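## Task

Pull the dark wooden spatula from the jar, which holds five utensils (wooden spoon, dark wooden spatula, black nylon turner, red nylon spoon, steel serving spoon), and set it down lying flat on the cutting board. The midpoint of its length must be above the board, and it must not touch the table, the jar or any other utensil. The four other utensils stay in the jar and the jar stays standing. At the end the hand must not hold any utensil, the jar or the board, not even lightly, and must not bear much of the spatula's weight. Finish with the arm and hand in open air, in contact with nothing.

## Robot and tools

Robot: one six-joint arm ending in a five-finger right hand. The simulation keeps running while the operator thinks. Knocking anything off the table fails the task. Drops, slams, hard hits and strong pushes cost quality. An object may occasionally be nudged by an outside disturbance.

Frames. Scene frame: origin on the tabletop below the arm base, +z up, +x forward, +y to the left when facing along +x. The hand point sits 0.05 m in front of the palm, where index pad and thumb tip meet in a pinch. Its own axes: +z runs along the straightened fingers, +y points out of the palm, +x crosses the palm toward the little finger. Straight fingers extend 0.06 to 0.07 m past the point along +z. A wrist bracket on the little-finger side can collide with things; it reaches 0.11 m across the palm and 0.03 m beyond the point along +y.

The row (14 numbers, each in [-1, 1]), in this order: dx, dy, dz, rx, ry, rz, little, ring, middle, index, thumb_bend, thumb_turn, force_limit, speed.
- dx..rz are an offset, not a pose, expressed in the hand point's own axes. 1.0 equals 0.6 m of travel or 180 degrees. rx, ry, rz form a single rotation vector. The offset counts from the hand point pose printed in the most recent result that showed it. Before any such result in a scene, and for a second or later call in one reply, it counts from where the robot is when the action begins. Every row in a list uses that same reference; rows do not add up. All zeros means: go back to the reference pose. It does not mean hold still.
- The five finger values are absolute targets: +1 straight/open, -1 fully curled. thumb_turn +1 puts the thumb beside the palm, -1 opposite the fingers. A pinch is roughly index -0.22, thumb_bend -0.75, thumb_turn -0.57. To wrap the whole hand around an object 0.035 to 0.08 m thick, turn the thumb fully across first, before reaching the object.
- force_limit: closing motors stop at about 0 N (at -1) up to 10 N at the fingertip (at +1), 15 N for the thumb motors. It never limits opening. speed: near zero at -1, full at +1 (a full finger stroke in 0.6 s). For a soft grip close at speed -0.9 or below, since fast fingers overshoot.

Tools.
- execute_actions {actions, pictures}: actions holds at most one item. An empty list only reads the state. An action {rows, steps} has 1 to 15 rows and at most 15 steps of 1/30 s each; one row per step, and the last row repeats if rows run out. A wait {steps} (up to 300) counts from the previous result, including thinking time. pictures true/false chooses whether camera images come back.
- move {target, speed, stop_force}: target is one 14-number row as above (offset in hand axes). The hand point follows a straight path lasting 0.5 to 10 s; it does not avoid obstacles. speed is in m/s, 0.002 to 0.5 (default 0.25); rotation is capped at twice that in rad/s. stop_force, optional, in N from 13 to 80: the path halts when the wrist sensor feels that much extra push opposing the motion for two steps, then the hand backs off two steps and holds. It is measured along the line to the target, so do not rely on it during rotating moves. Omit it when moving away from a surface. Only very slow moves make it safe against firm contact.
- wait {seconds}: 0 to 10 s, sends nothing new.
- zoom_image {camera, region}: camera is cam_high, cam_low or cam_wrist (each 504x504); region is [x0, y0, x1, y1] in pixels from the top-left, at most 504 by 504.
- show_instructions: shows the reference images.
Replying without any tool call ends everything.

Motion limits. Each step, the commanded pose is clipped to within 100 mm and 16 degrees of the measured one, and the arm trails commands by about 0.17 s. Large offsets can need several calls; check the printed pose and send the remainder. If position and orientation conflict, position wins.

Results. The state line gives the hand point position (m) and quaternion (w, x, y, z) in the scene frame, plus velocities. Wrist force and torque are in hand axes, saturate near 100 N, and carry an offset of up to about 5.5 N plus noise. hand_measured, hand_stopped_by (moving, target, force, stalled, fault) and hand_load_n list six values in motor order. A gripped object shows as load; a lost grip shows as loads near 0. HELD marks steps where the row was not sent; pose unreachable means the clearance check altered the command. Hand target shows where the controller is driving. A move adds a line with its ending (done, off_target, moving, held, fault, contact), the limits that acted (paced means clipped), and the distance to target.

Avoid: the arm is stiff, so aiming even slightly beyond a hard contact can trip a fault. A joint torque over its load limit, or 150 N of outside force, halts the arm for 10 s. Motors heat when holding loads: a warning at 70 °C, brakes at 85 °C. Release the utensil fully, then lift the hand clear so nothing is touched at the end.

Each tool is called after "Request:" as a command line: name --argument value for each argument, lists and objects as JSON in quotes; but a table of rows of numbers goes row by row, as --pt "numbers of a row", without its own name.

Reference images:

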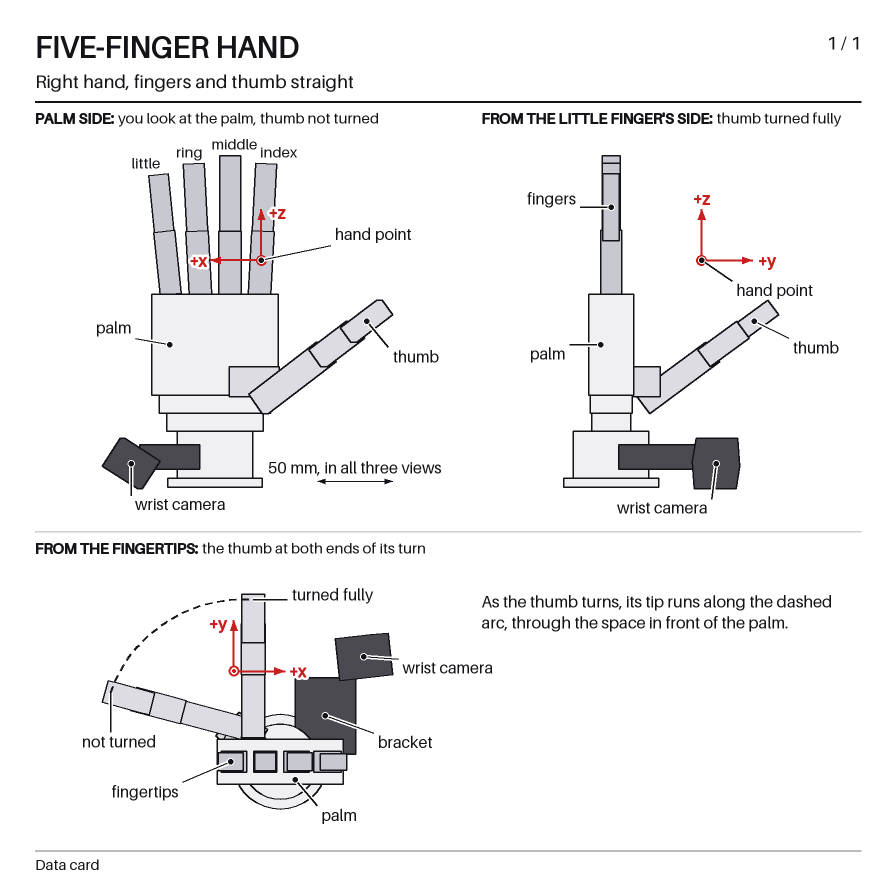

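## Session

Request:
execute_actions --actions '[]'

Scene clock: 0.00 s of 5600.00 s.
end_effector_position=(+0.0504, +0.2465, +0.2475) hand_measured=(+1.000, +1.000, +1.000, +1.000, +1.000, +1.000) hand_load_n=(+0.0, +0.0, +0.0, +0.0, +0.0, +0.0) hand_stopped_by=(target, target, target, target, target, target) hand_force_limit=0.00 hand_speed=-0.80 end_effector_quat_wxyz=(+0.060, -0.603, +0.796, +0.002) end_effector_velocity=(-0.000, +0.000, +0.000) end_effector_angular_velocity=(+0.000, +0.002, -0.000)
Joint positions: [ 0.001 -2.167  2.508  1.117  1.494 -2.819]
Joint velocities: [ 0.     0.     0.     0.001 -0.     0.   ]
Joint torques (N m, as the arm reports them, + toward a larger angle): no reading
Wrist force (N, on the end effector, along its own x y z axes, offset not removed): no reading
Wrist torque (N m, same axes, about the end effector's origin, offset not removed): no reading
Hand target: +0.050, +0.246, +0.248; +0.060, -0.603, +0.796, +0.002

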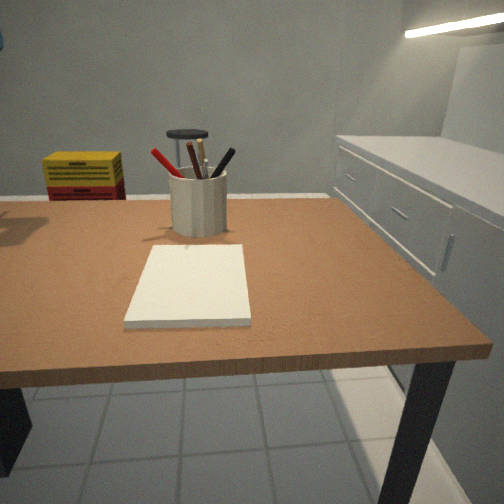

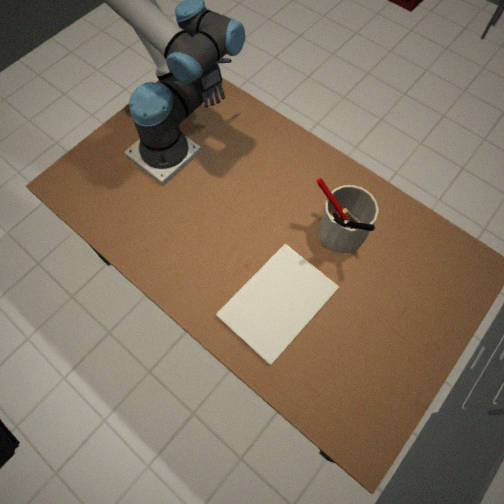

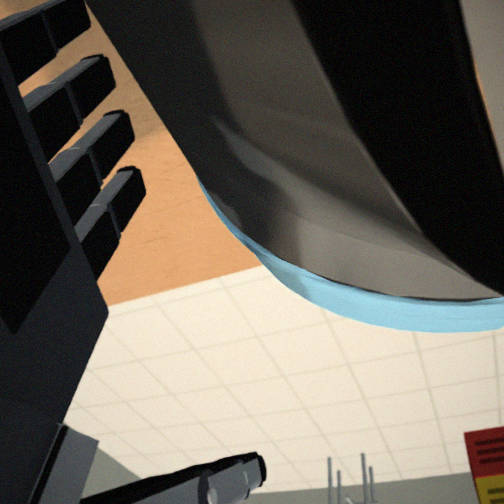

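Request:
zoom_image --camera "cam_high" --region '[140, 130, 250, 240]'

Request:
zoom_image --camera "cam_low" --region '[300, 170, 390, 260]'

Region (140, 130, 250, 240) of cam_high's 504x504 image, scaled by 4.582, with more detail than that image has.

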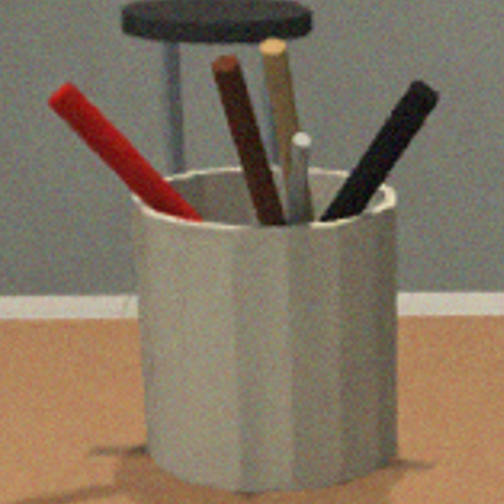

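Region (300, 170, 390, 260) of cam_low's 504x504 image, scaled by 5.600, with more detail than that image has.

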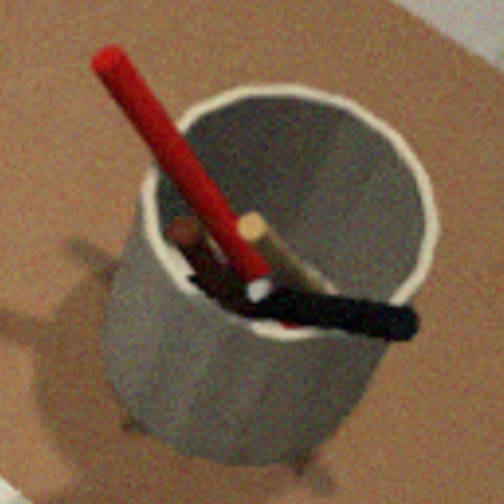

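Request:
move --target '[0.03,-0.73,-0.29,0.5,0,0,1,1,1,1,1,-0.57,0,0.5]' --speed 0.3

Scene clock: 23.93 s of 5600.00 s.
end_effector_position=(+0.4493, +0.0960, +0.4487) hand_measured=(+1.000, +1.000, +1.000, +1.000, +1.000, -0.570) hand_load_n=(+0.0, +0.0, +0.0, +0.0, +0.0, +0.0) hand_stopped_by=(target, target, target, target, target, target) hand_force_limit=0.00 hand_speed=0.50 end_effector_quat_wxyz=(+0.469, -0.384, +0.564, -0.561) end_effector_velocity=(+0.003, -0.001, +0.001) end_effector_angular_velocity=(-0.005, -0.008, -0.006)
Joint positions: [-0.321 -2.4    2.431 -0.113  1.572 -3.033]
Joint velocities: [ 0.016  0.012  0.    -0.021  0.022 -0.004]
Joint torques (N m, as the arm reports them, + toward a larger angle): [ 11.65  34.59 -34.16  -4.65   3.31  -1.64]
Wrist force (N, on the end effector, along its own x y z axes, offset not removed): [-5.5 -0.1 -1.1]
Wrist torque (N m, same axes, about the end effector's origin, offset not removed): [0.13 0.67 -0.39]
Hand target: +0.450, +0.096, +0.449; +0.469, -0.383, +0.564, -0.561
Off the commanded pose: 0.000 m, 0 deg.
After step 90, 17.60 s passed at rest.
move: done

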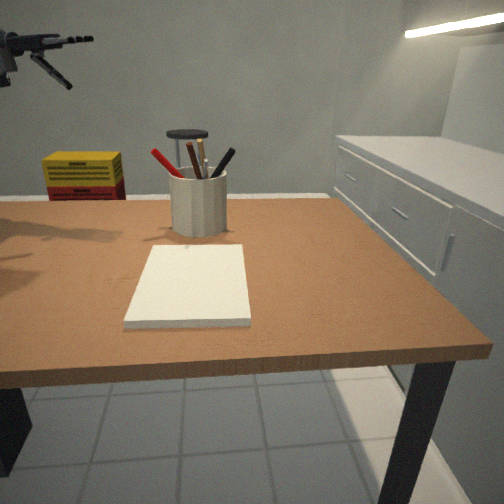

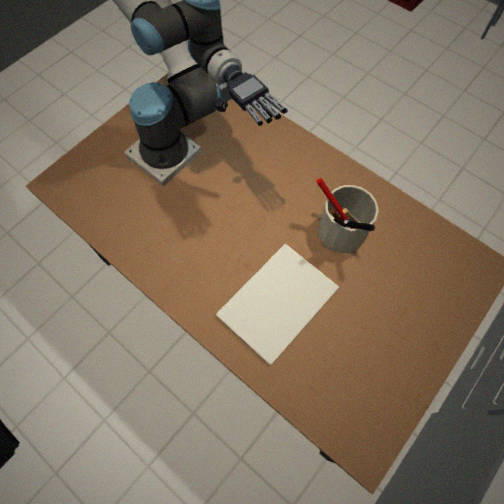

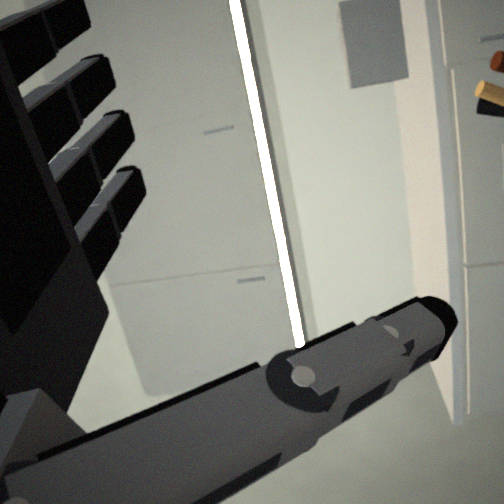

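Request:
move --target '[-0.057,0.232,0.362,-0.022,-0.088,-0.031,1,1,1,0.3,-0.3,-0.57,0,0.5]'

Scene clock: 35.47 s of 5600.00 s.
end_effector_position=(+0.6793, +0.0802, +0.3290) hand_measured=(+1.000, +1.000, +1.000, +0.300, -0.300, -0.570) hand_load_n=(+0.0, +0.0, +0.0, +0.0, +0.0, +0.0) hand_stopped_by=(target, target, target, target, target, target) hand_force_limit=0.00 hand_speed=0.50 end_effector_quat_wxyz=(+0.501, -0.500, +0.494, -0.505) end_effector_velocity=(+0.003, +0.000, +0.000) end_effector_angular_velocity=(-0.001, -0.002, +0.002)
Joint positions: [-0.368 -1.766  2.323 -0.585  1.245 -3.137]
Joint velocities: [ 0.001  0.005 -0.003 -0.004 -0.    -0.   ]
Joint torques (N m, as the arm reports them, + toward a larger angle): [ 11.29 -10.76 -55.55  -4.15  -3.29  -1.82]
Wrist force (N, on the end effector, along its own x y z axes, offset not removed): [-3.9 -3.0 1.2]
Wrist torque (N m, same axes, about the end effector's origin, offset not removed): [-0.28 0.34 -0.25]
Hand target: +0.680, +0.080, +0.329; +0.501, -0.500, +0.494, -0.505
Off the commanded pose: 0.000 m, 0 deg.
After step 90, 6.73 s passed at rest.
move: done

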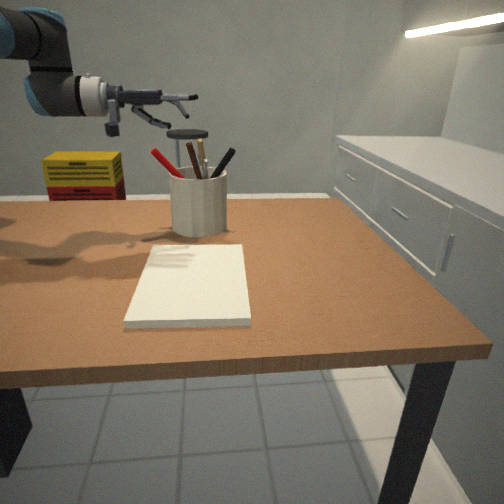

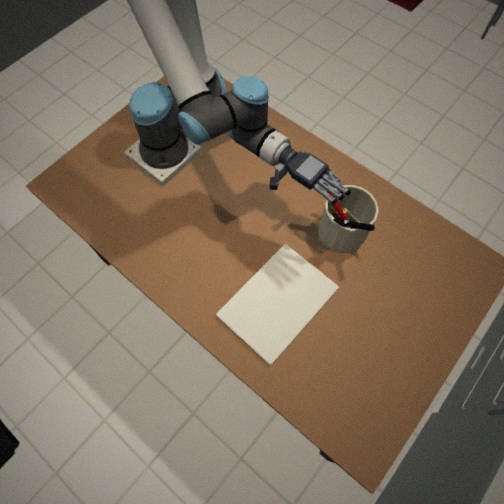

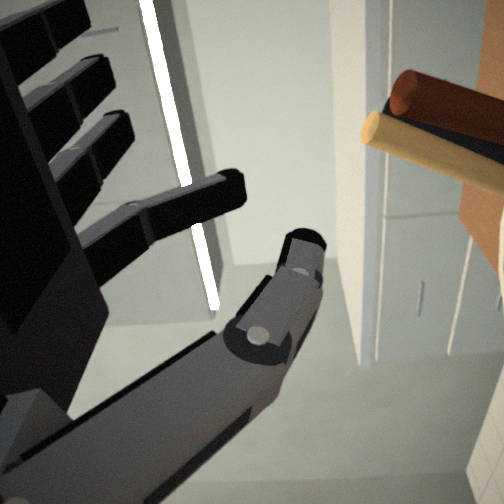

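Request:
move --target '[0.04,0,0.06,0,0.22,0,1,1,1,0.3,-0.3,-0.57,0,0.5]'

Request:
zoom_image --camera "cam_high" --region '[130, 80, 250, 200]'

Scene clock: 44.60 s of 5600.00 s.
end_effector_position=(+0.7152, +0.0563, +0.3296) hand_measured=(+1.000, +1.000, +1.000, +0.300, -0.300, -0.570) hand_load_n=(+0.0, +0.0, +0.0, +0.0, +0.0, +0.0) hand_stopped_by=(target, target, target, target, target, target) hand_force_limit=0.00 hand_speed=0.50 end_effector_quat_wxyz=(+0.304, -0.300, +0.634, -0.644) end_effector_velocity=(+0.001, -0.001, -0.000) end_effector_angular_velocity=(-0.000, +0.001, -0.015)
Joint positions: [ 0.01  -1.554  2.131 -0.61   2.312 -3.15 ]
Joint velocities: [ 0.005  0.007 -0.007  0.001  0.02  -0.001]
Joint torques (N m, as the arm reports them, + toward a larger angle): [ 14.26 -24.33 -55.63  -0.19   3.52  -1.85]
Wrist force (N, on the end effector, along its own x y z axes, offset not removed): [-1.1 0.3 0.7]
Wrist torque (N m, same axes, about the end effector's origin, offset not removed): [0.36 -0.09 -0.05]
Hand target: +0.715, +0.056, +0.330; +0.304, -0.300, +0.635, -0.644
Off the commanded pose: 0.000 m, 0 deg.
After step 90, 4.17 s passed at rest.
move: done

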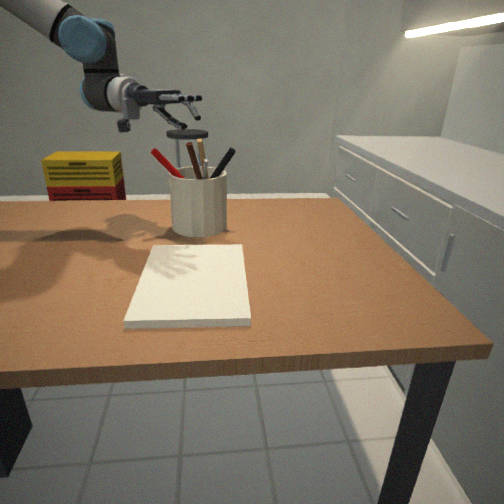

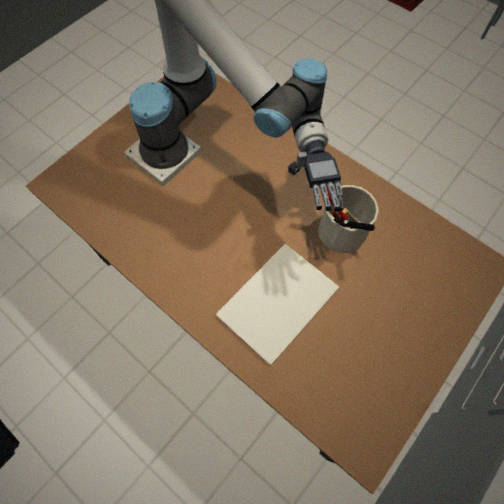

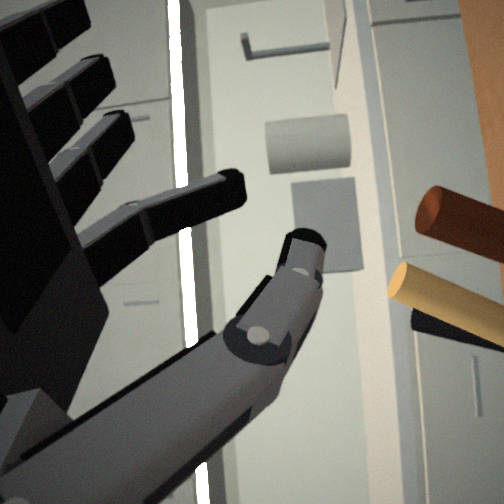

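Region (130, 80, 250, 200) of cam_high's 504x504 image, scaled by 4.200, with more detail than that image has.

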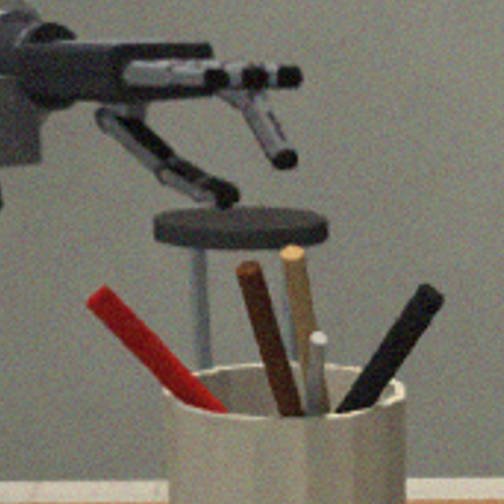

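Request:
move --target '[0,0.075,-0.008,0,0,0,1,1,1,0.3,-0.3,-0.57,0,0.5]' --speed 0.06

Request:
zoom_image --camera "cam_high" --region '[130, 80, 250, 200]'

Scene clock: 50.13 s of 5600.00 s.
end_effector_position=(+0.7120, +0.0589, +0.2849) hand_measured=(+1.000, +1.000, +1.000, +0.300, -0.300, -0.570) hand_load_n=(+0.0, +0.0, +0.0, +0.0, +0.0, +0.0) hand_stopped_by=(target, target, target, target, target, target) hand_force_limit=0.00 hand_speed=0.50 end_effector_quat_wxyz=(+0.304, -0.300, +0.634, -0.644) end_effector_velocity=(+0.000, +0.000, -0.002) end_effector_angular_velocity=(-0.000, -0.003, -0.000)
Joint positions: [ 0.016 -1.505  2.176 -0.703  2.319 -3.15 ]
Joint velocities: [ 0.     0.002  0.003 -0.008  0.    -0.   ]
Joint torques (N m, as the arm reports them, + toward a larger angle): [ 13.8  -29.96 -22.96  -3.75   3.45  -1.73]
Wrist force (N, on the end effector, along its own x y z axes, offset not removed): [-3.7 -0.1 -1.5]
Wrist torque (N m, same axes, about the end effector's origin, offset not removed): [0.28 0.32 -0.10]
Hand target: +0.712, +0.059, +0.285; +0.304, -0.300, +0.634, -0.644
Off the commanded pose: 0.000 m, 0 deg.
After step 90, 1.33 s passed at rest.
move: done

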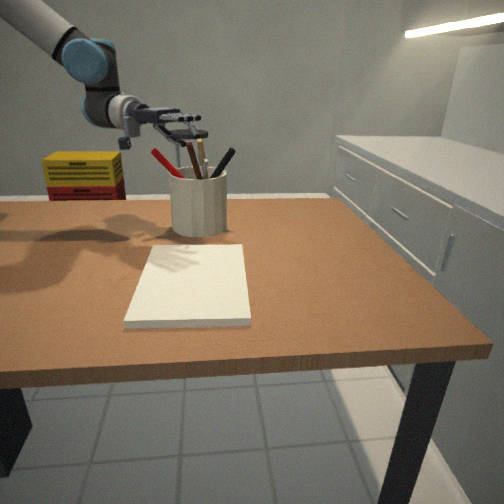

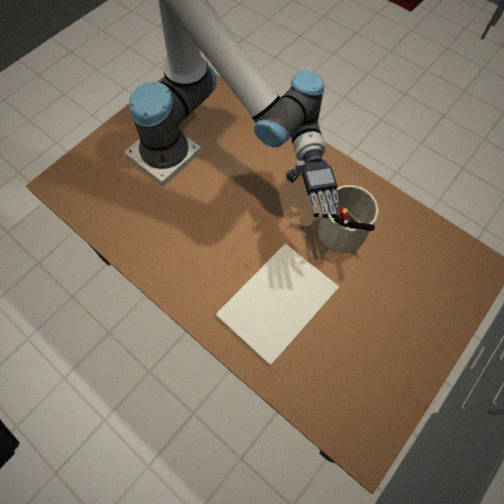

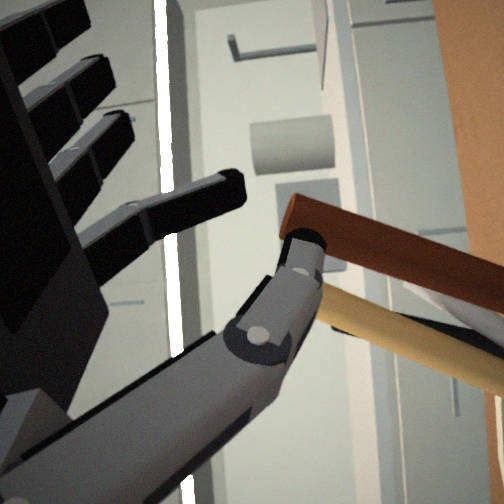

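Region (130, 80, 250, 200) of cam_high's 504x504 image, scaled by 4.200, with more detail than that image has.

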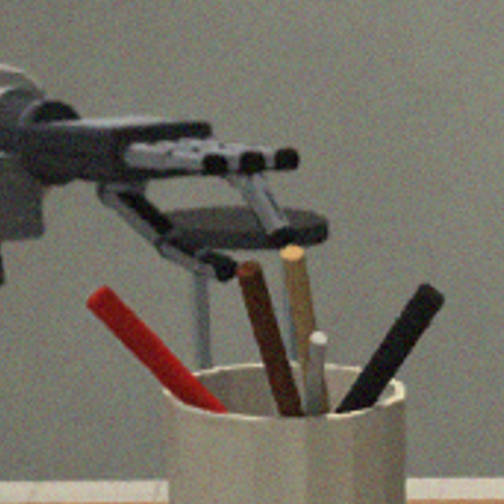

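Request:
move --target '[-0.015,0.05,0,0,0,0,1,1,1,0.3,-0.3,-0.57,0,0.5]' --speed 0.03

Request:
zoom_image --camera "cam_high" --region '[130, 80, 250, 200]'

Scene clock: 55.37 s of 5600.00 s.
end_effector_position=(+0.7180, +0.0655, +0.2552) hand_measured=(+1.000, +1.000, +1.000, +0.300, -0.300, -0.570) hand_load_n=(+0.0, +0.0, +0.0, +0.0, +0.0, +0.0) hand_stopped_by=(target, target, target, target, target, target) hand_force_limit=0.00 hand_speed=0.50 end_effector_quat_wxyz=(+0.304, -0.300, +0.634, -0.644) end_effector_velocity=(+0.000, +0.000, -0.002) end_effector_angular_velocity=(-0.000, +0.002, -0.000)
Joint positions: [ 0.029 -1.453  2.185 -0.765  2.331 -3.15 ]
Joint velocities: [ 0.001  0.004  0.001 -0.003  0.001 -0.001]
Joint torques (N m, as the arm reports them, + toward a larger angle): [  9.39 -33.28 -21.55  -3.57   3.63  -1.68]
Wrist force (N, on the end effector, along its own x y z axes, offset not removed): [-4.8 -2.3 1.5]
Wrist torque (N m, same axes, about the end effector's origin, offset not removed): [-0.22 0.42 -0.46]
Hand target: +0.718, +0.066, +0.255; +0.304, -0.300, +0.634, -0.644
Off the commanded pose: 0.000 m, 0 deg.
After step 90, 0.83 s passed at rest.
move: done

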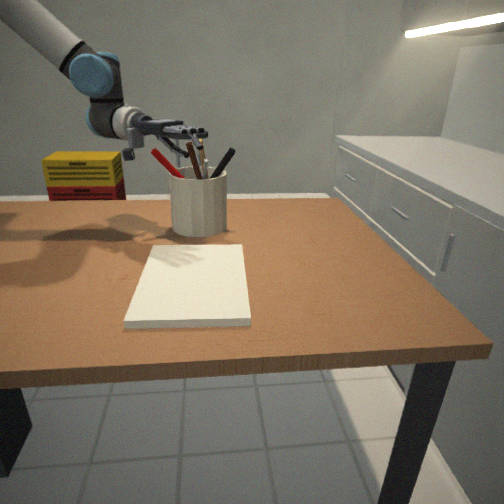

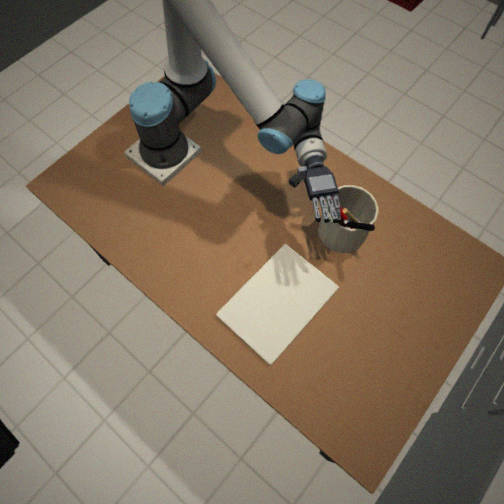

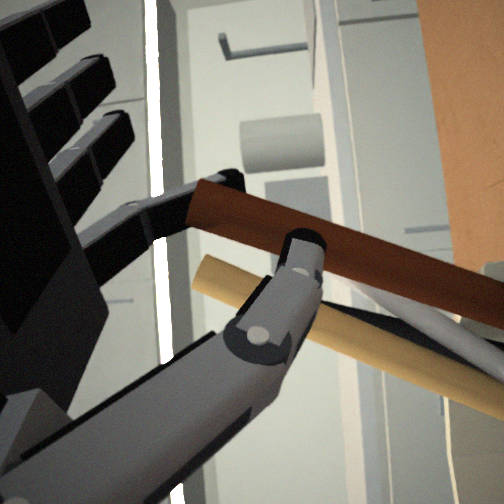

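Region (130, 80, 250, 200) of cam_high's 504x504 image, scaled by 4.200, with more detail than that image has.

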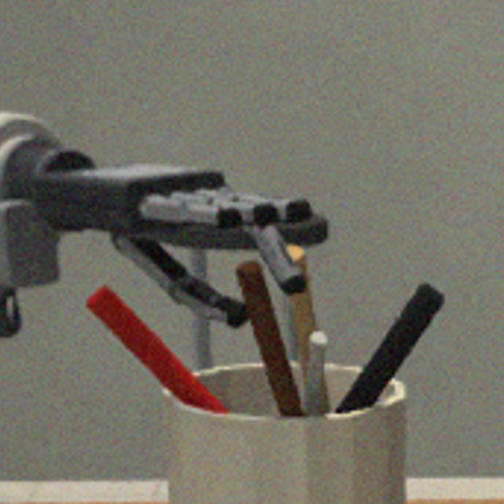

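Request:
move --target '[0.004,0,0,0,0,0,1,1,1,-0.6,-0.75,-0.57,0.6,-0.7]' --speed 0.01

Request:
zoom_image --camera "cam_high" --region '[130, 80, 250, 200]'

Scene clock: 60.17 s of 5600.00 s.
end_effector_position=(+0.7165, +0.0637, +0.2552) hand_measured=(+1.000, +1.000, +1.000, +0.004, -0.732, -0.570) hand_load_n=(+0.0, +0.0, +0.0, +13.0, +10.0, -1.5) hand_stopped_by=(target, target, target, force, stalled, target) hand_force_limit=0.60 hand_speed=-0.70 end_effector_quat_wxyz=(+0.304, -0.300, +0.634, -0.644) end_effector_velocity=(+0.000, -0.000, +0.001) end_effector_angular_velocity=(+0.000, -0.002, -0.000)
Joint positions: [ 0.025 -1.456  2.189 -0.765  2.328 -3.15 ]
Joint velocities: [-0.    -0.001 -0.    -0.001  0.     0.   ]
Joint torques (N m, as the arm reports them, + toward a larger angle): [-13.52 -60.4  -22.03  -1.59  -2.88   1.67]
Wrist force (N, on the end effector, along its own x y z axes, offset not removed): [-3.2 2.7 1.7]
Wrist torque (N m, same axes, about the end effector's origin, offset not removed): [0.06 -0.17 0.00]
Hand target: +0.716, +0.064, +0.255; +0.304, -0.300, +0.634, -0.644
Off the commanded pose: 0.000 m, 0 deg.
move: done

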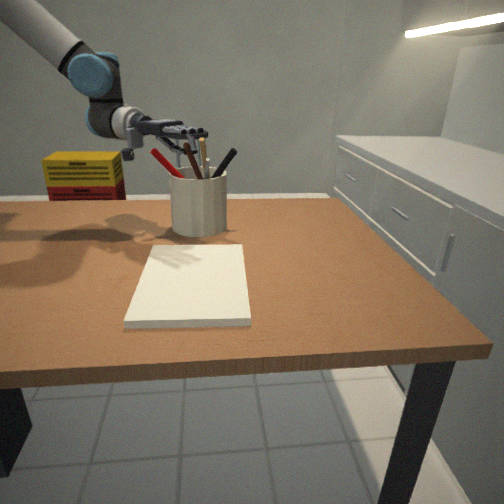

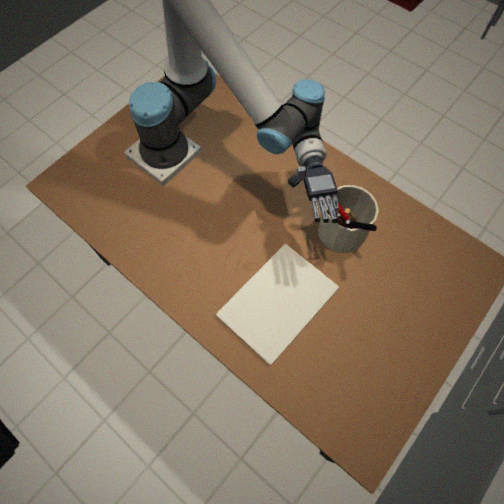

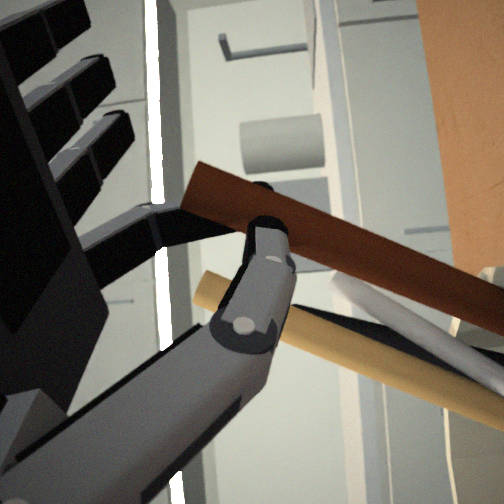

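Region (130, 80, 250, 200) of cam_high's 504x504 image, scaled by 4.200, with more detail than that image has.

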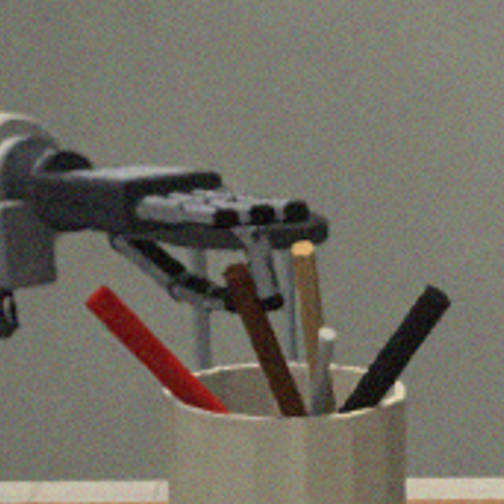

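Request:
move --target '[0,0,0,0,0,0,1,1,1,0.3,-0.4,-0.57,0.6,0]'

Request:
move --target '[0.012,0.005,0,0,0,0,1,1,1,0.3,-0.4,-0.57,0.6,0]' --speed 0.02

Request:
move --target '[0,0,0,0,0,0,1,1,1,-0.6,-0.75,-0.57,0.6,-0.7]'

Request:
zoom_image --camera "cam_high" --region '[130, 80, 250, 200]'

Scene clock: 65.17 s of 5600.00 s.
end_effector_position=(+0.7165, +0.0637, +0.2552) hand_measured=(+1.000, +1.000, +1.000, +0.300, -0.400, -0.570) hand_load_n=(+0.0, +0.0, +0.0, +0.0, +0.0, +0.0) hand_stopped_by=(target, target, target, target, target, target) hand_force_limit=0.60 hand_speed=0.00 end_effector_quat_wxyz=(+0.304, -0.300, +0.634, -0.644) end_effector_velocity=(+0.000, +0.000, -0.001) end_effector_angular_velocity=(+0.001, -0.001, +0.000)
Joint positions: [ 0.025 -1.456  2.189 -0.765  2.328 -3.15 ]
Joint velocities: [-0.     0.001  0.    -0.002 -0.     0.001]
Joint torques (N m, as the arm reports them, + toward a larger angle): [ -9.85 -55.76 -22.49  -1.92  -2.74   1.23]
Wrist force (N, on the end effector, along its own x y z axes, offset not removed): [-2.0 0.8 1.5]
Wrist torque (N m, same axes, about the end effector's origin, offset not removed): [0.29 0.08 -0.08]
Hand target: +0.716, +0.064, +0.255; +0.304, -0.300, +0.634, -0.644
Off the commanded pose: 0.000 m, 0 deg.
After step 90, 1.30 s passed at rest.
move: done

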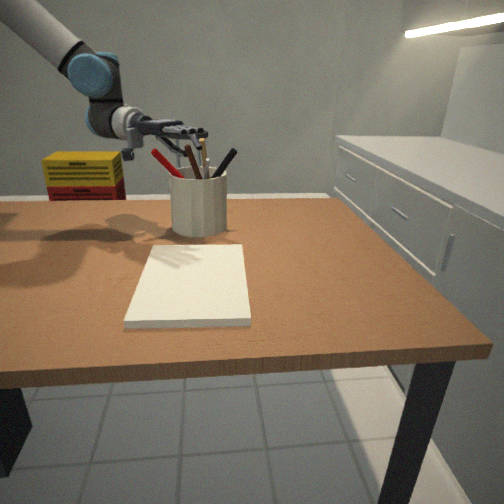

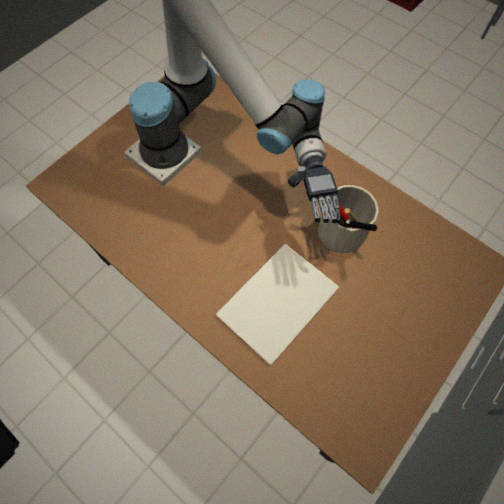

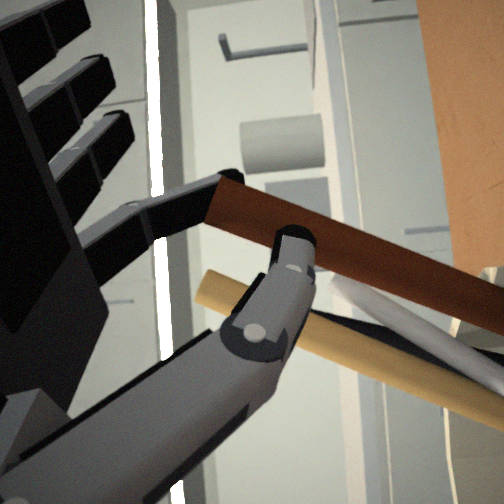

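Scene clock: 65.93 s of 5600.00 s.
end_effector_position=(+0.7121, +0.0583, +0.2523) hand_measured=(+1.000, +1.000, +1.000, +0.300, -0.400, -0.570) hand_load_n=(+0.0, +0.0, +0.0, +0.0, +0.0, +0.0) hand_stopped_by=(target, target, target, target, target, target) hand_force_limit=0.60 hand_speed=0.00 end_effector_quat_wxyz=(+0.304, -0.300, +0.634, -0.644) end_effector_velocity=(-0.001, -0.002, -0.001) end_effector_angular_velocity=(-0.002, +0.001, +0.000)
Joint positions: [ 0.015 -1.462  2.203 -0.773  2.318 -3.15 ]
Joint velocities: [-0.003 -0.002  0.004 -0.003 -0.004 -0.003]
Joint torques (N m, as the arm reports them, + toward a larger angle): [ -9.3  -58.2  -19.93  -3.16  -3.61   1.75]
Wrist force (N, on the end effector, along its own x y z axes, offset not removed): [-0.6 -1.3 -0.4]
Wrist torque (N m, same axes, about the end effector's origin, offset not removed): [-0.06 -0.11 -0.08]
Hand target: +0.712, +0.058, +0.252; +0.304, -0.300, +0.634, -0.644
Off the commanded pose: 0.000 m, 0 deg.
move: done

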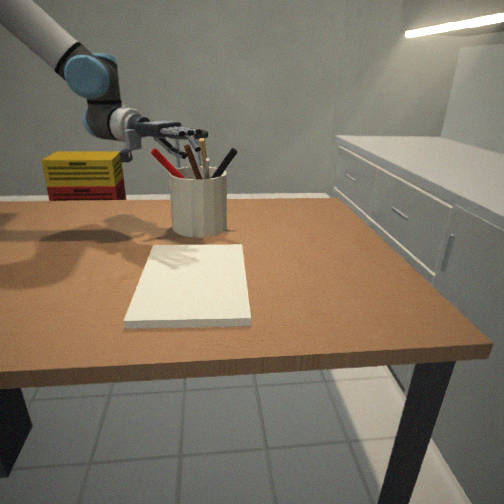

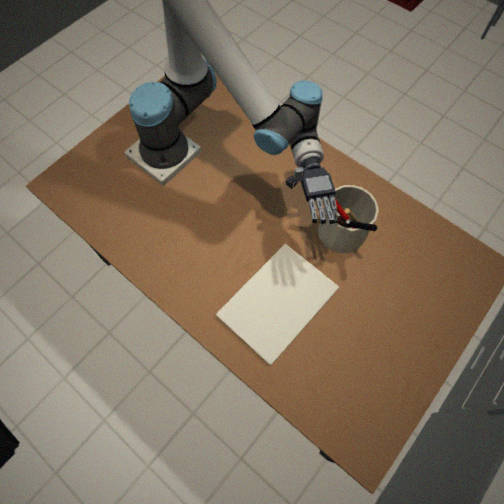

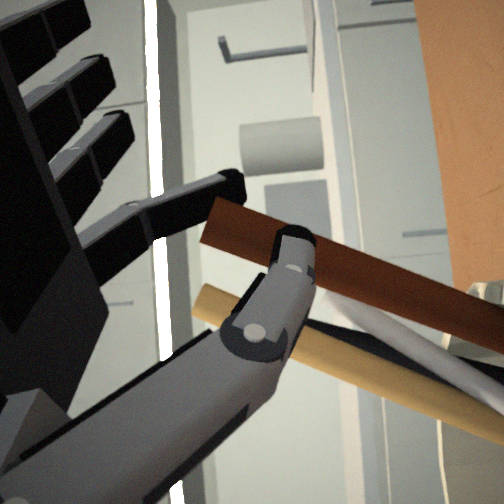

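Scene clock: 67.30 s of 5600.00 s.
end_effector_position=(+0.7121, +0.0583, +0.2523) hand_measured=(+1.000, +1.000, +1.000, +0.038, -0.716, -0.570) hand_load_n=(+0.0, +0.0, +0.0, +14.5, +11.0, -1.0) hand_stopped_by=(target, target, target, force, force, target) hand_force_limit=0.60 hand_speed=-0.70 end_effector_quat_wxyz=(+0.304, -0.300, +0.634, -0.644) end_effector_velocity=(-0.000, +0.000, +0.000) end_effector_angular_velocity=(+0.001, -0.001, +0.000)
Joint positions: [ 0.015 -1.462  2.203 -0.773  2.318 -3.15 ]
Joint velocities: [ 0.    -0.     0.     0.    -0.     0.001]
Joint torques (N m, as the arm reports them, + toward a larger angle): [ 11.   -32.76 -50.91  -1.98   3.38   1.35]
Wrist force (N, on the end effector, along its own x y z axes, offset not removed): [-3.6 -2.0 -1.7]
Wrist torque (N m, same axes, about the end effector's origin, offset not removed): [-0.44 0.11 -0.23]
Hand target: +0.712, +0.058, +0.252; +0.304, -0.300, +0.634, -0.644
Off the commanded pose: 0.000 m, 0 deg.
move: done

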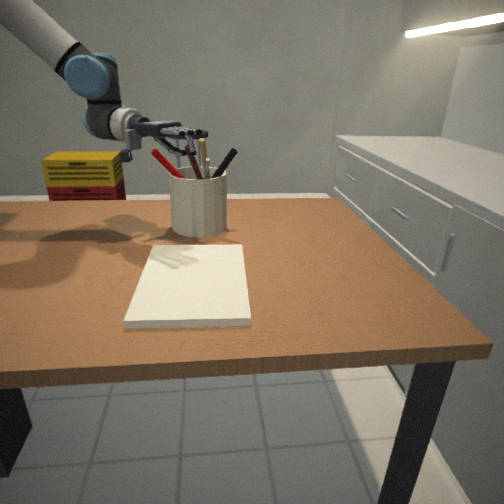

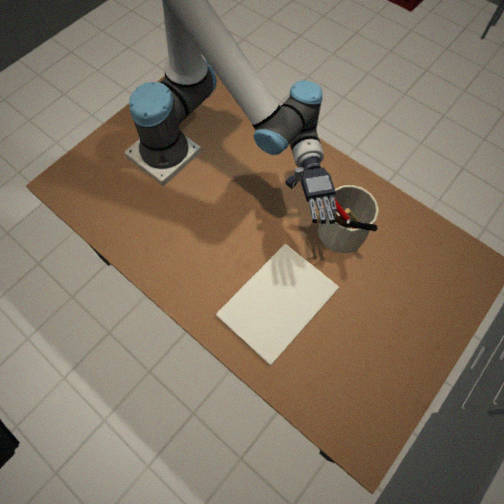

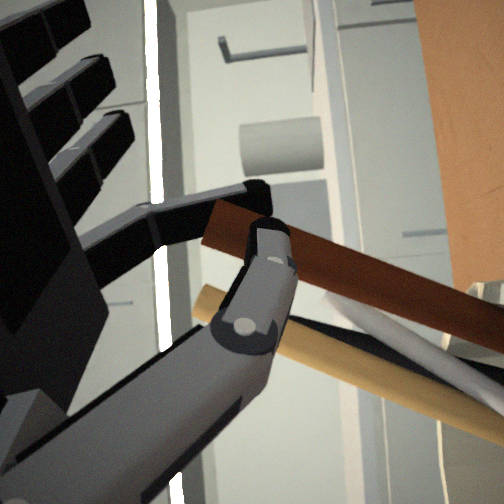

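Region (130, 80, 250, 200) of cam_high's 504x504 image, scaled by 4.200, with more detail than that image has.

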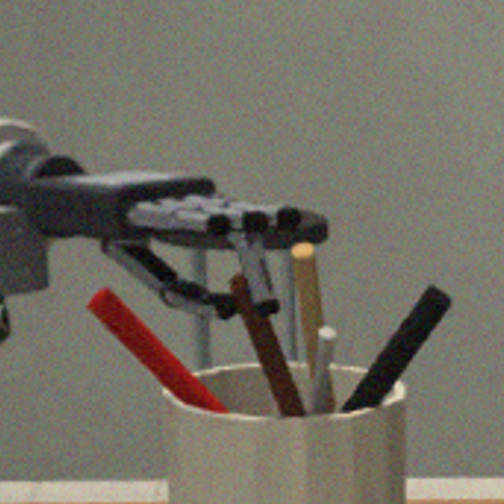

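Good. Pull along the handle's axis.

Request:
move --target '[0.05,-0.13,0,0,0,0,1,1,1,-0.6,-0.75,-0.57,0.6,-0.7]' --speed 0.03

Request:
zoom_image --camera "cam_high" --region '[110, 60, 270, 220]'

Scene clock: 73.47 s of 5600.00 s.
end_effector_position=(+0.6922, +0.0359, +0.3300) hand_measured=(+1.000, +1.000, +1.000, +0.038, -0.716, -0.570) hand_load_n=(+0.0, +0.0, +0.0, +10.5, +9.0, -1.0) hand_stopped_by=(target, target, target, force, force, target) hand_force_limit=0.60 hand_speed=-0.70 end_effector_quat_wxyz=(+0.304, -0.300, +0.634, -0.644) end_effector_velocity=(-0.000, -0.001, +0.002) end_effector_angular_velocity=(+0.001, -0.001, +0.000)
Joint positions: [-0.031 -1.604  2.181 -0.608  2.271 -3.148]
Joint velocities: [-0.002 -0.004 -0.001  0.005 -0.002  0.002]
Joint torques (N m, as the arm reports them, + toward a larger angle): [-13.09 -51.4  -55.63  -0.8   -3.1    1.9 ]
Wrist force (N, on the end effector, along its own x y z axes, offset not removed): [-4.2 4.6 2.1]
Wrist torque (N m, same axes, about the end effector's origin, offset not removed): [0.23 0.04 -0.16]
Hand target: +0.692, +0.036, +0.330; +0.304, -0.300, +0.634, -0.644
Off the commanded pose: 0.000 m, 0 deg.
After step 90, 0.03 s passed at rest.
move: done

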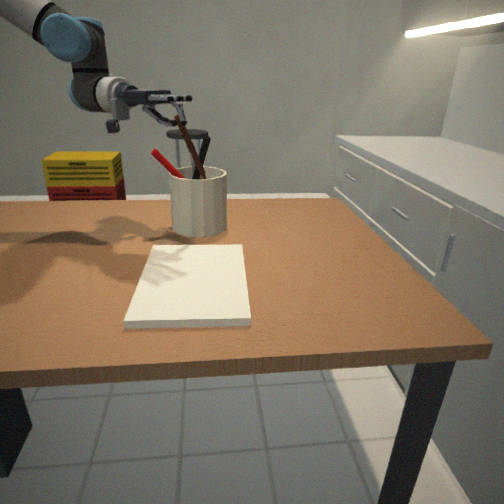

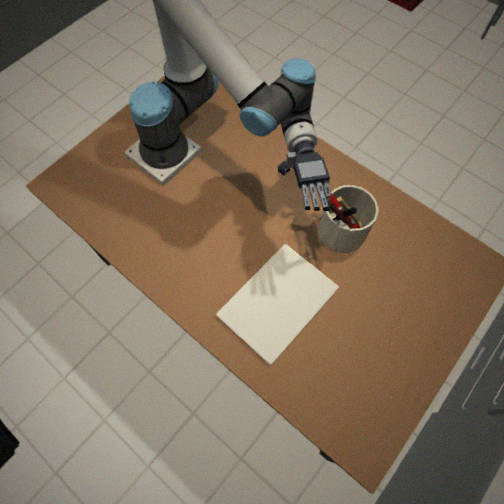

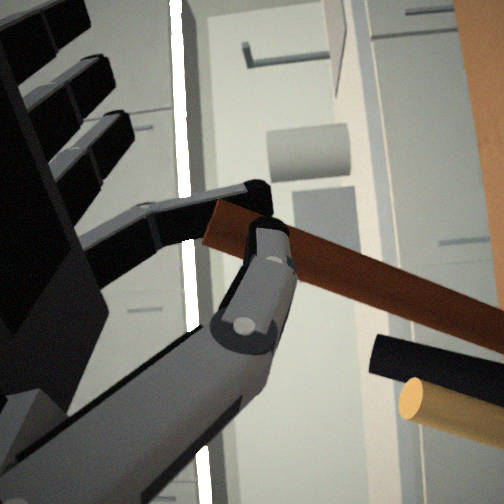

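Region (110, 60, 270, 220) of cam_high's 504x504 image, scaled by 3.150, with more detail than that image has.

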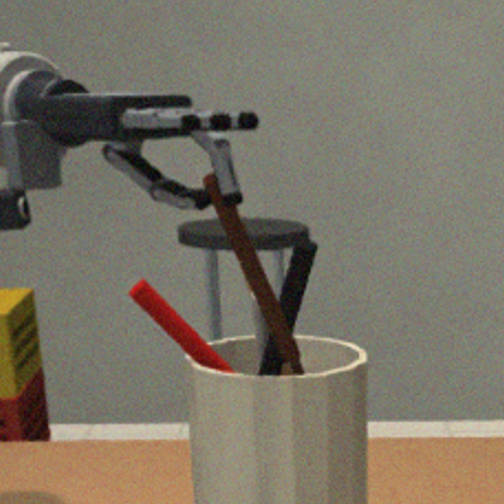

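Request:
move --target '[0,-0.08,0.02,0,0,0,1,1,1,-0.6,-0.75,-0.57,0.6,-0.7]' --speed 0.03

Request:
zoom_image --camera "cam_high" --region '[110, 60, 270, 220]'

Scene clock: 81.33 s of 5600.00 s.
end_effector_position=(+0.7009, +0.0288, +0.3778) hand_measured=(+1.000, +1.000, +1.000, +0.038, -0.716, -0.570) hand_load_n=(+0.0, +0.0, +0.0, +14.5, +6.5, -2.0) hand_stopped_by=(target, target, target, force, force, target) hand_force_limit=0.60 hand_speed=-0.70 end_effector_quat_wxyz=(+0.304, -0.300, +0.634, -0.644) end_effector_velocity=(+0.001, -0.000, +0.002) end_effector_angular_velocity=(-0.000, +0.001, -0.000)
Joint positions: [-0.047 -1.642  2.12  -0.508  2.256 -3.147]
Joint velocities: [-0.001 -0.001 -0.004  0.006 -0.001 -0.   ]
Joint torques (N m, as the arm reports them, + toward a larger angle): [-16.73 -47.95 -57.89  -1.09  -3.08   1.83]
Wrist force (N, on the end effector, along its own x y z axes, offset not removed): [-2.3 3.7 0.9]
Wrist torque (N m, same axes, about the end effector's origin, offset not removed): [-0.01 -0.24 -0.19]
Hand target: +0.701, +0.029, +0.378; +0.304, -0.300, +0.634, -0.644
Off the commanded pose: 0.000 m, 0 deg.
After step 90, 2.87 s passed at rest.
move: done

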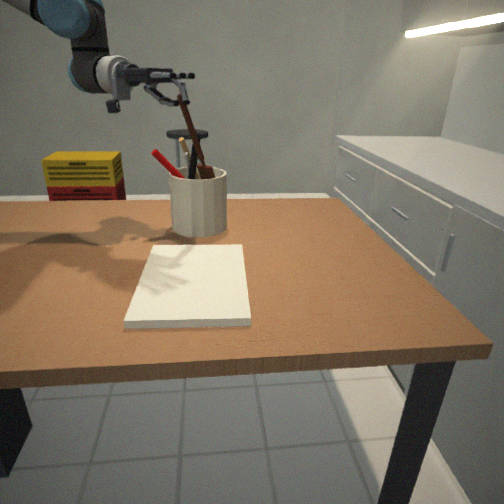

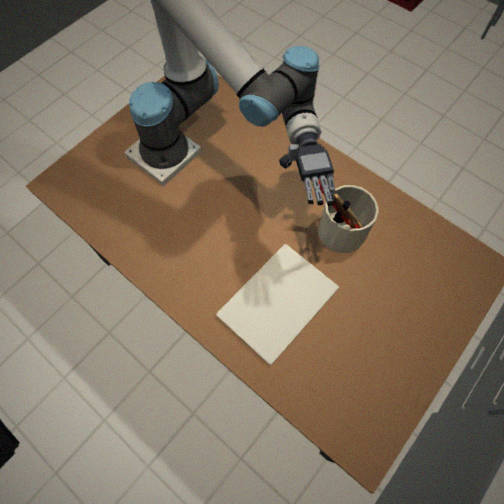

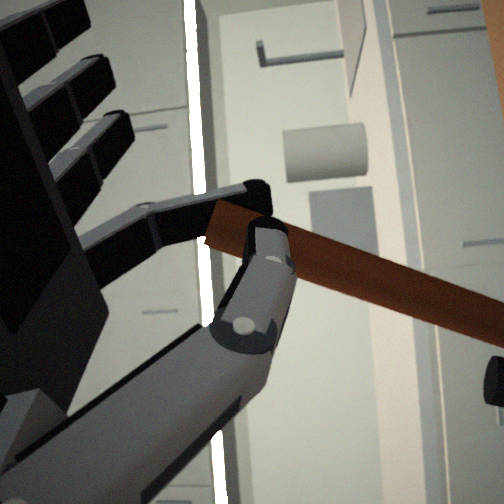

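Region (110, 60, 270, 220) of cam_high's 504x504 image, scaled by 3.150, with more detail than that image has.

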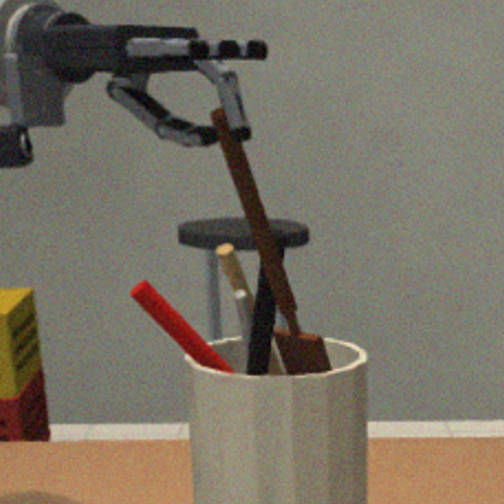

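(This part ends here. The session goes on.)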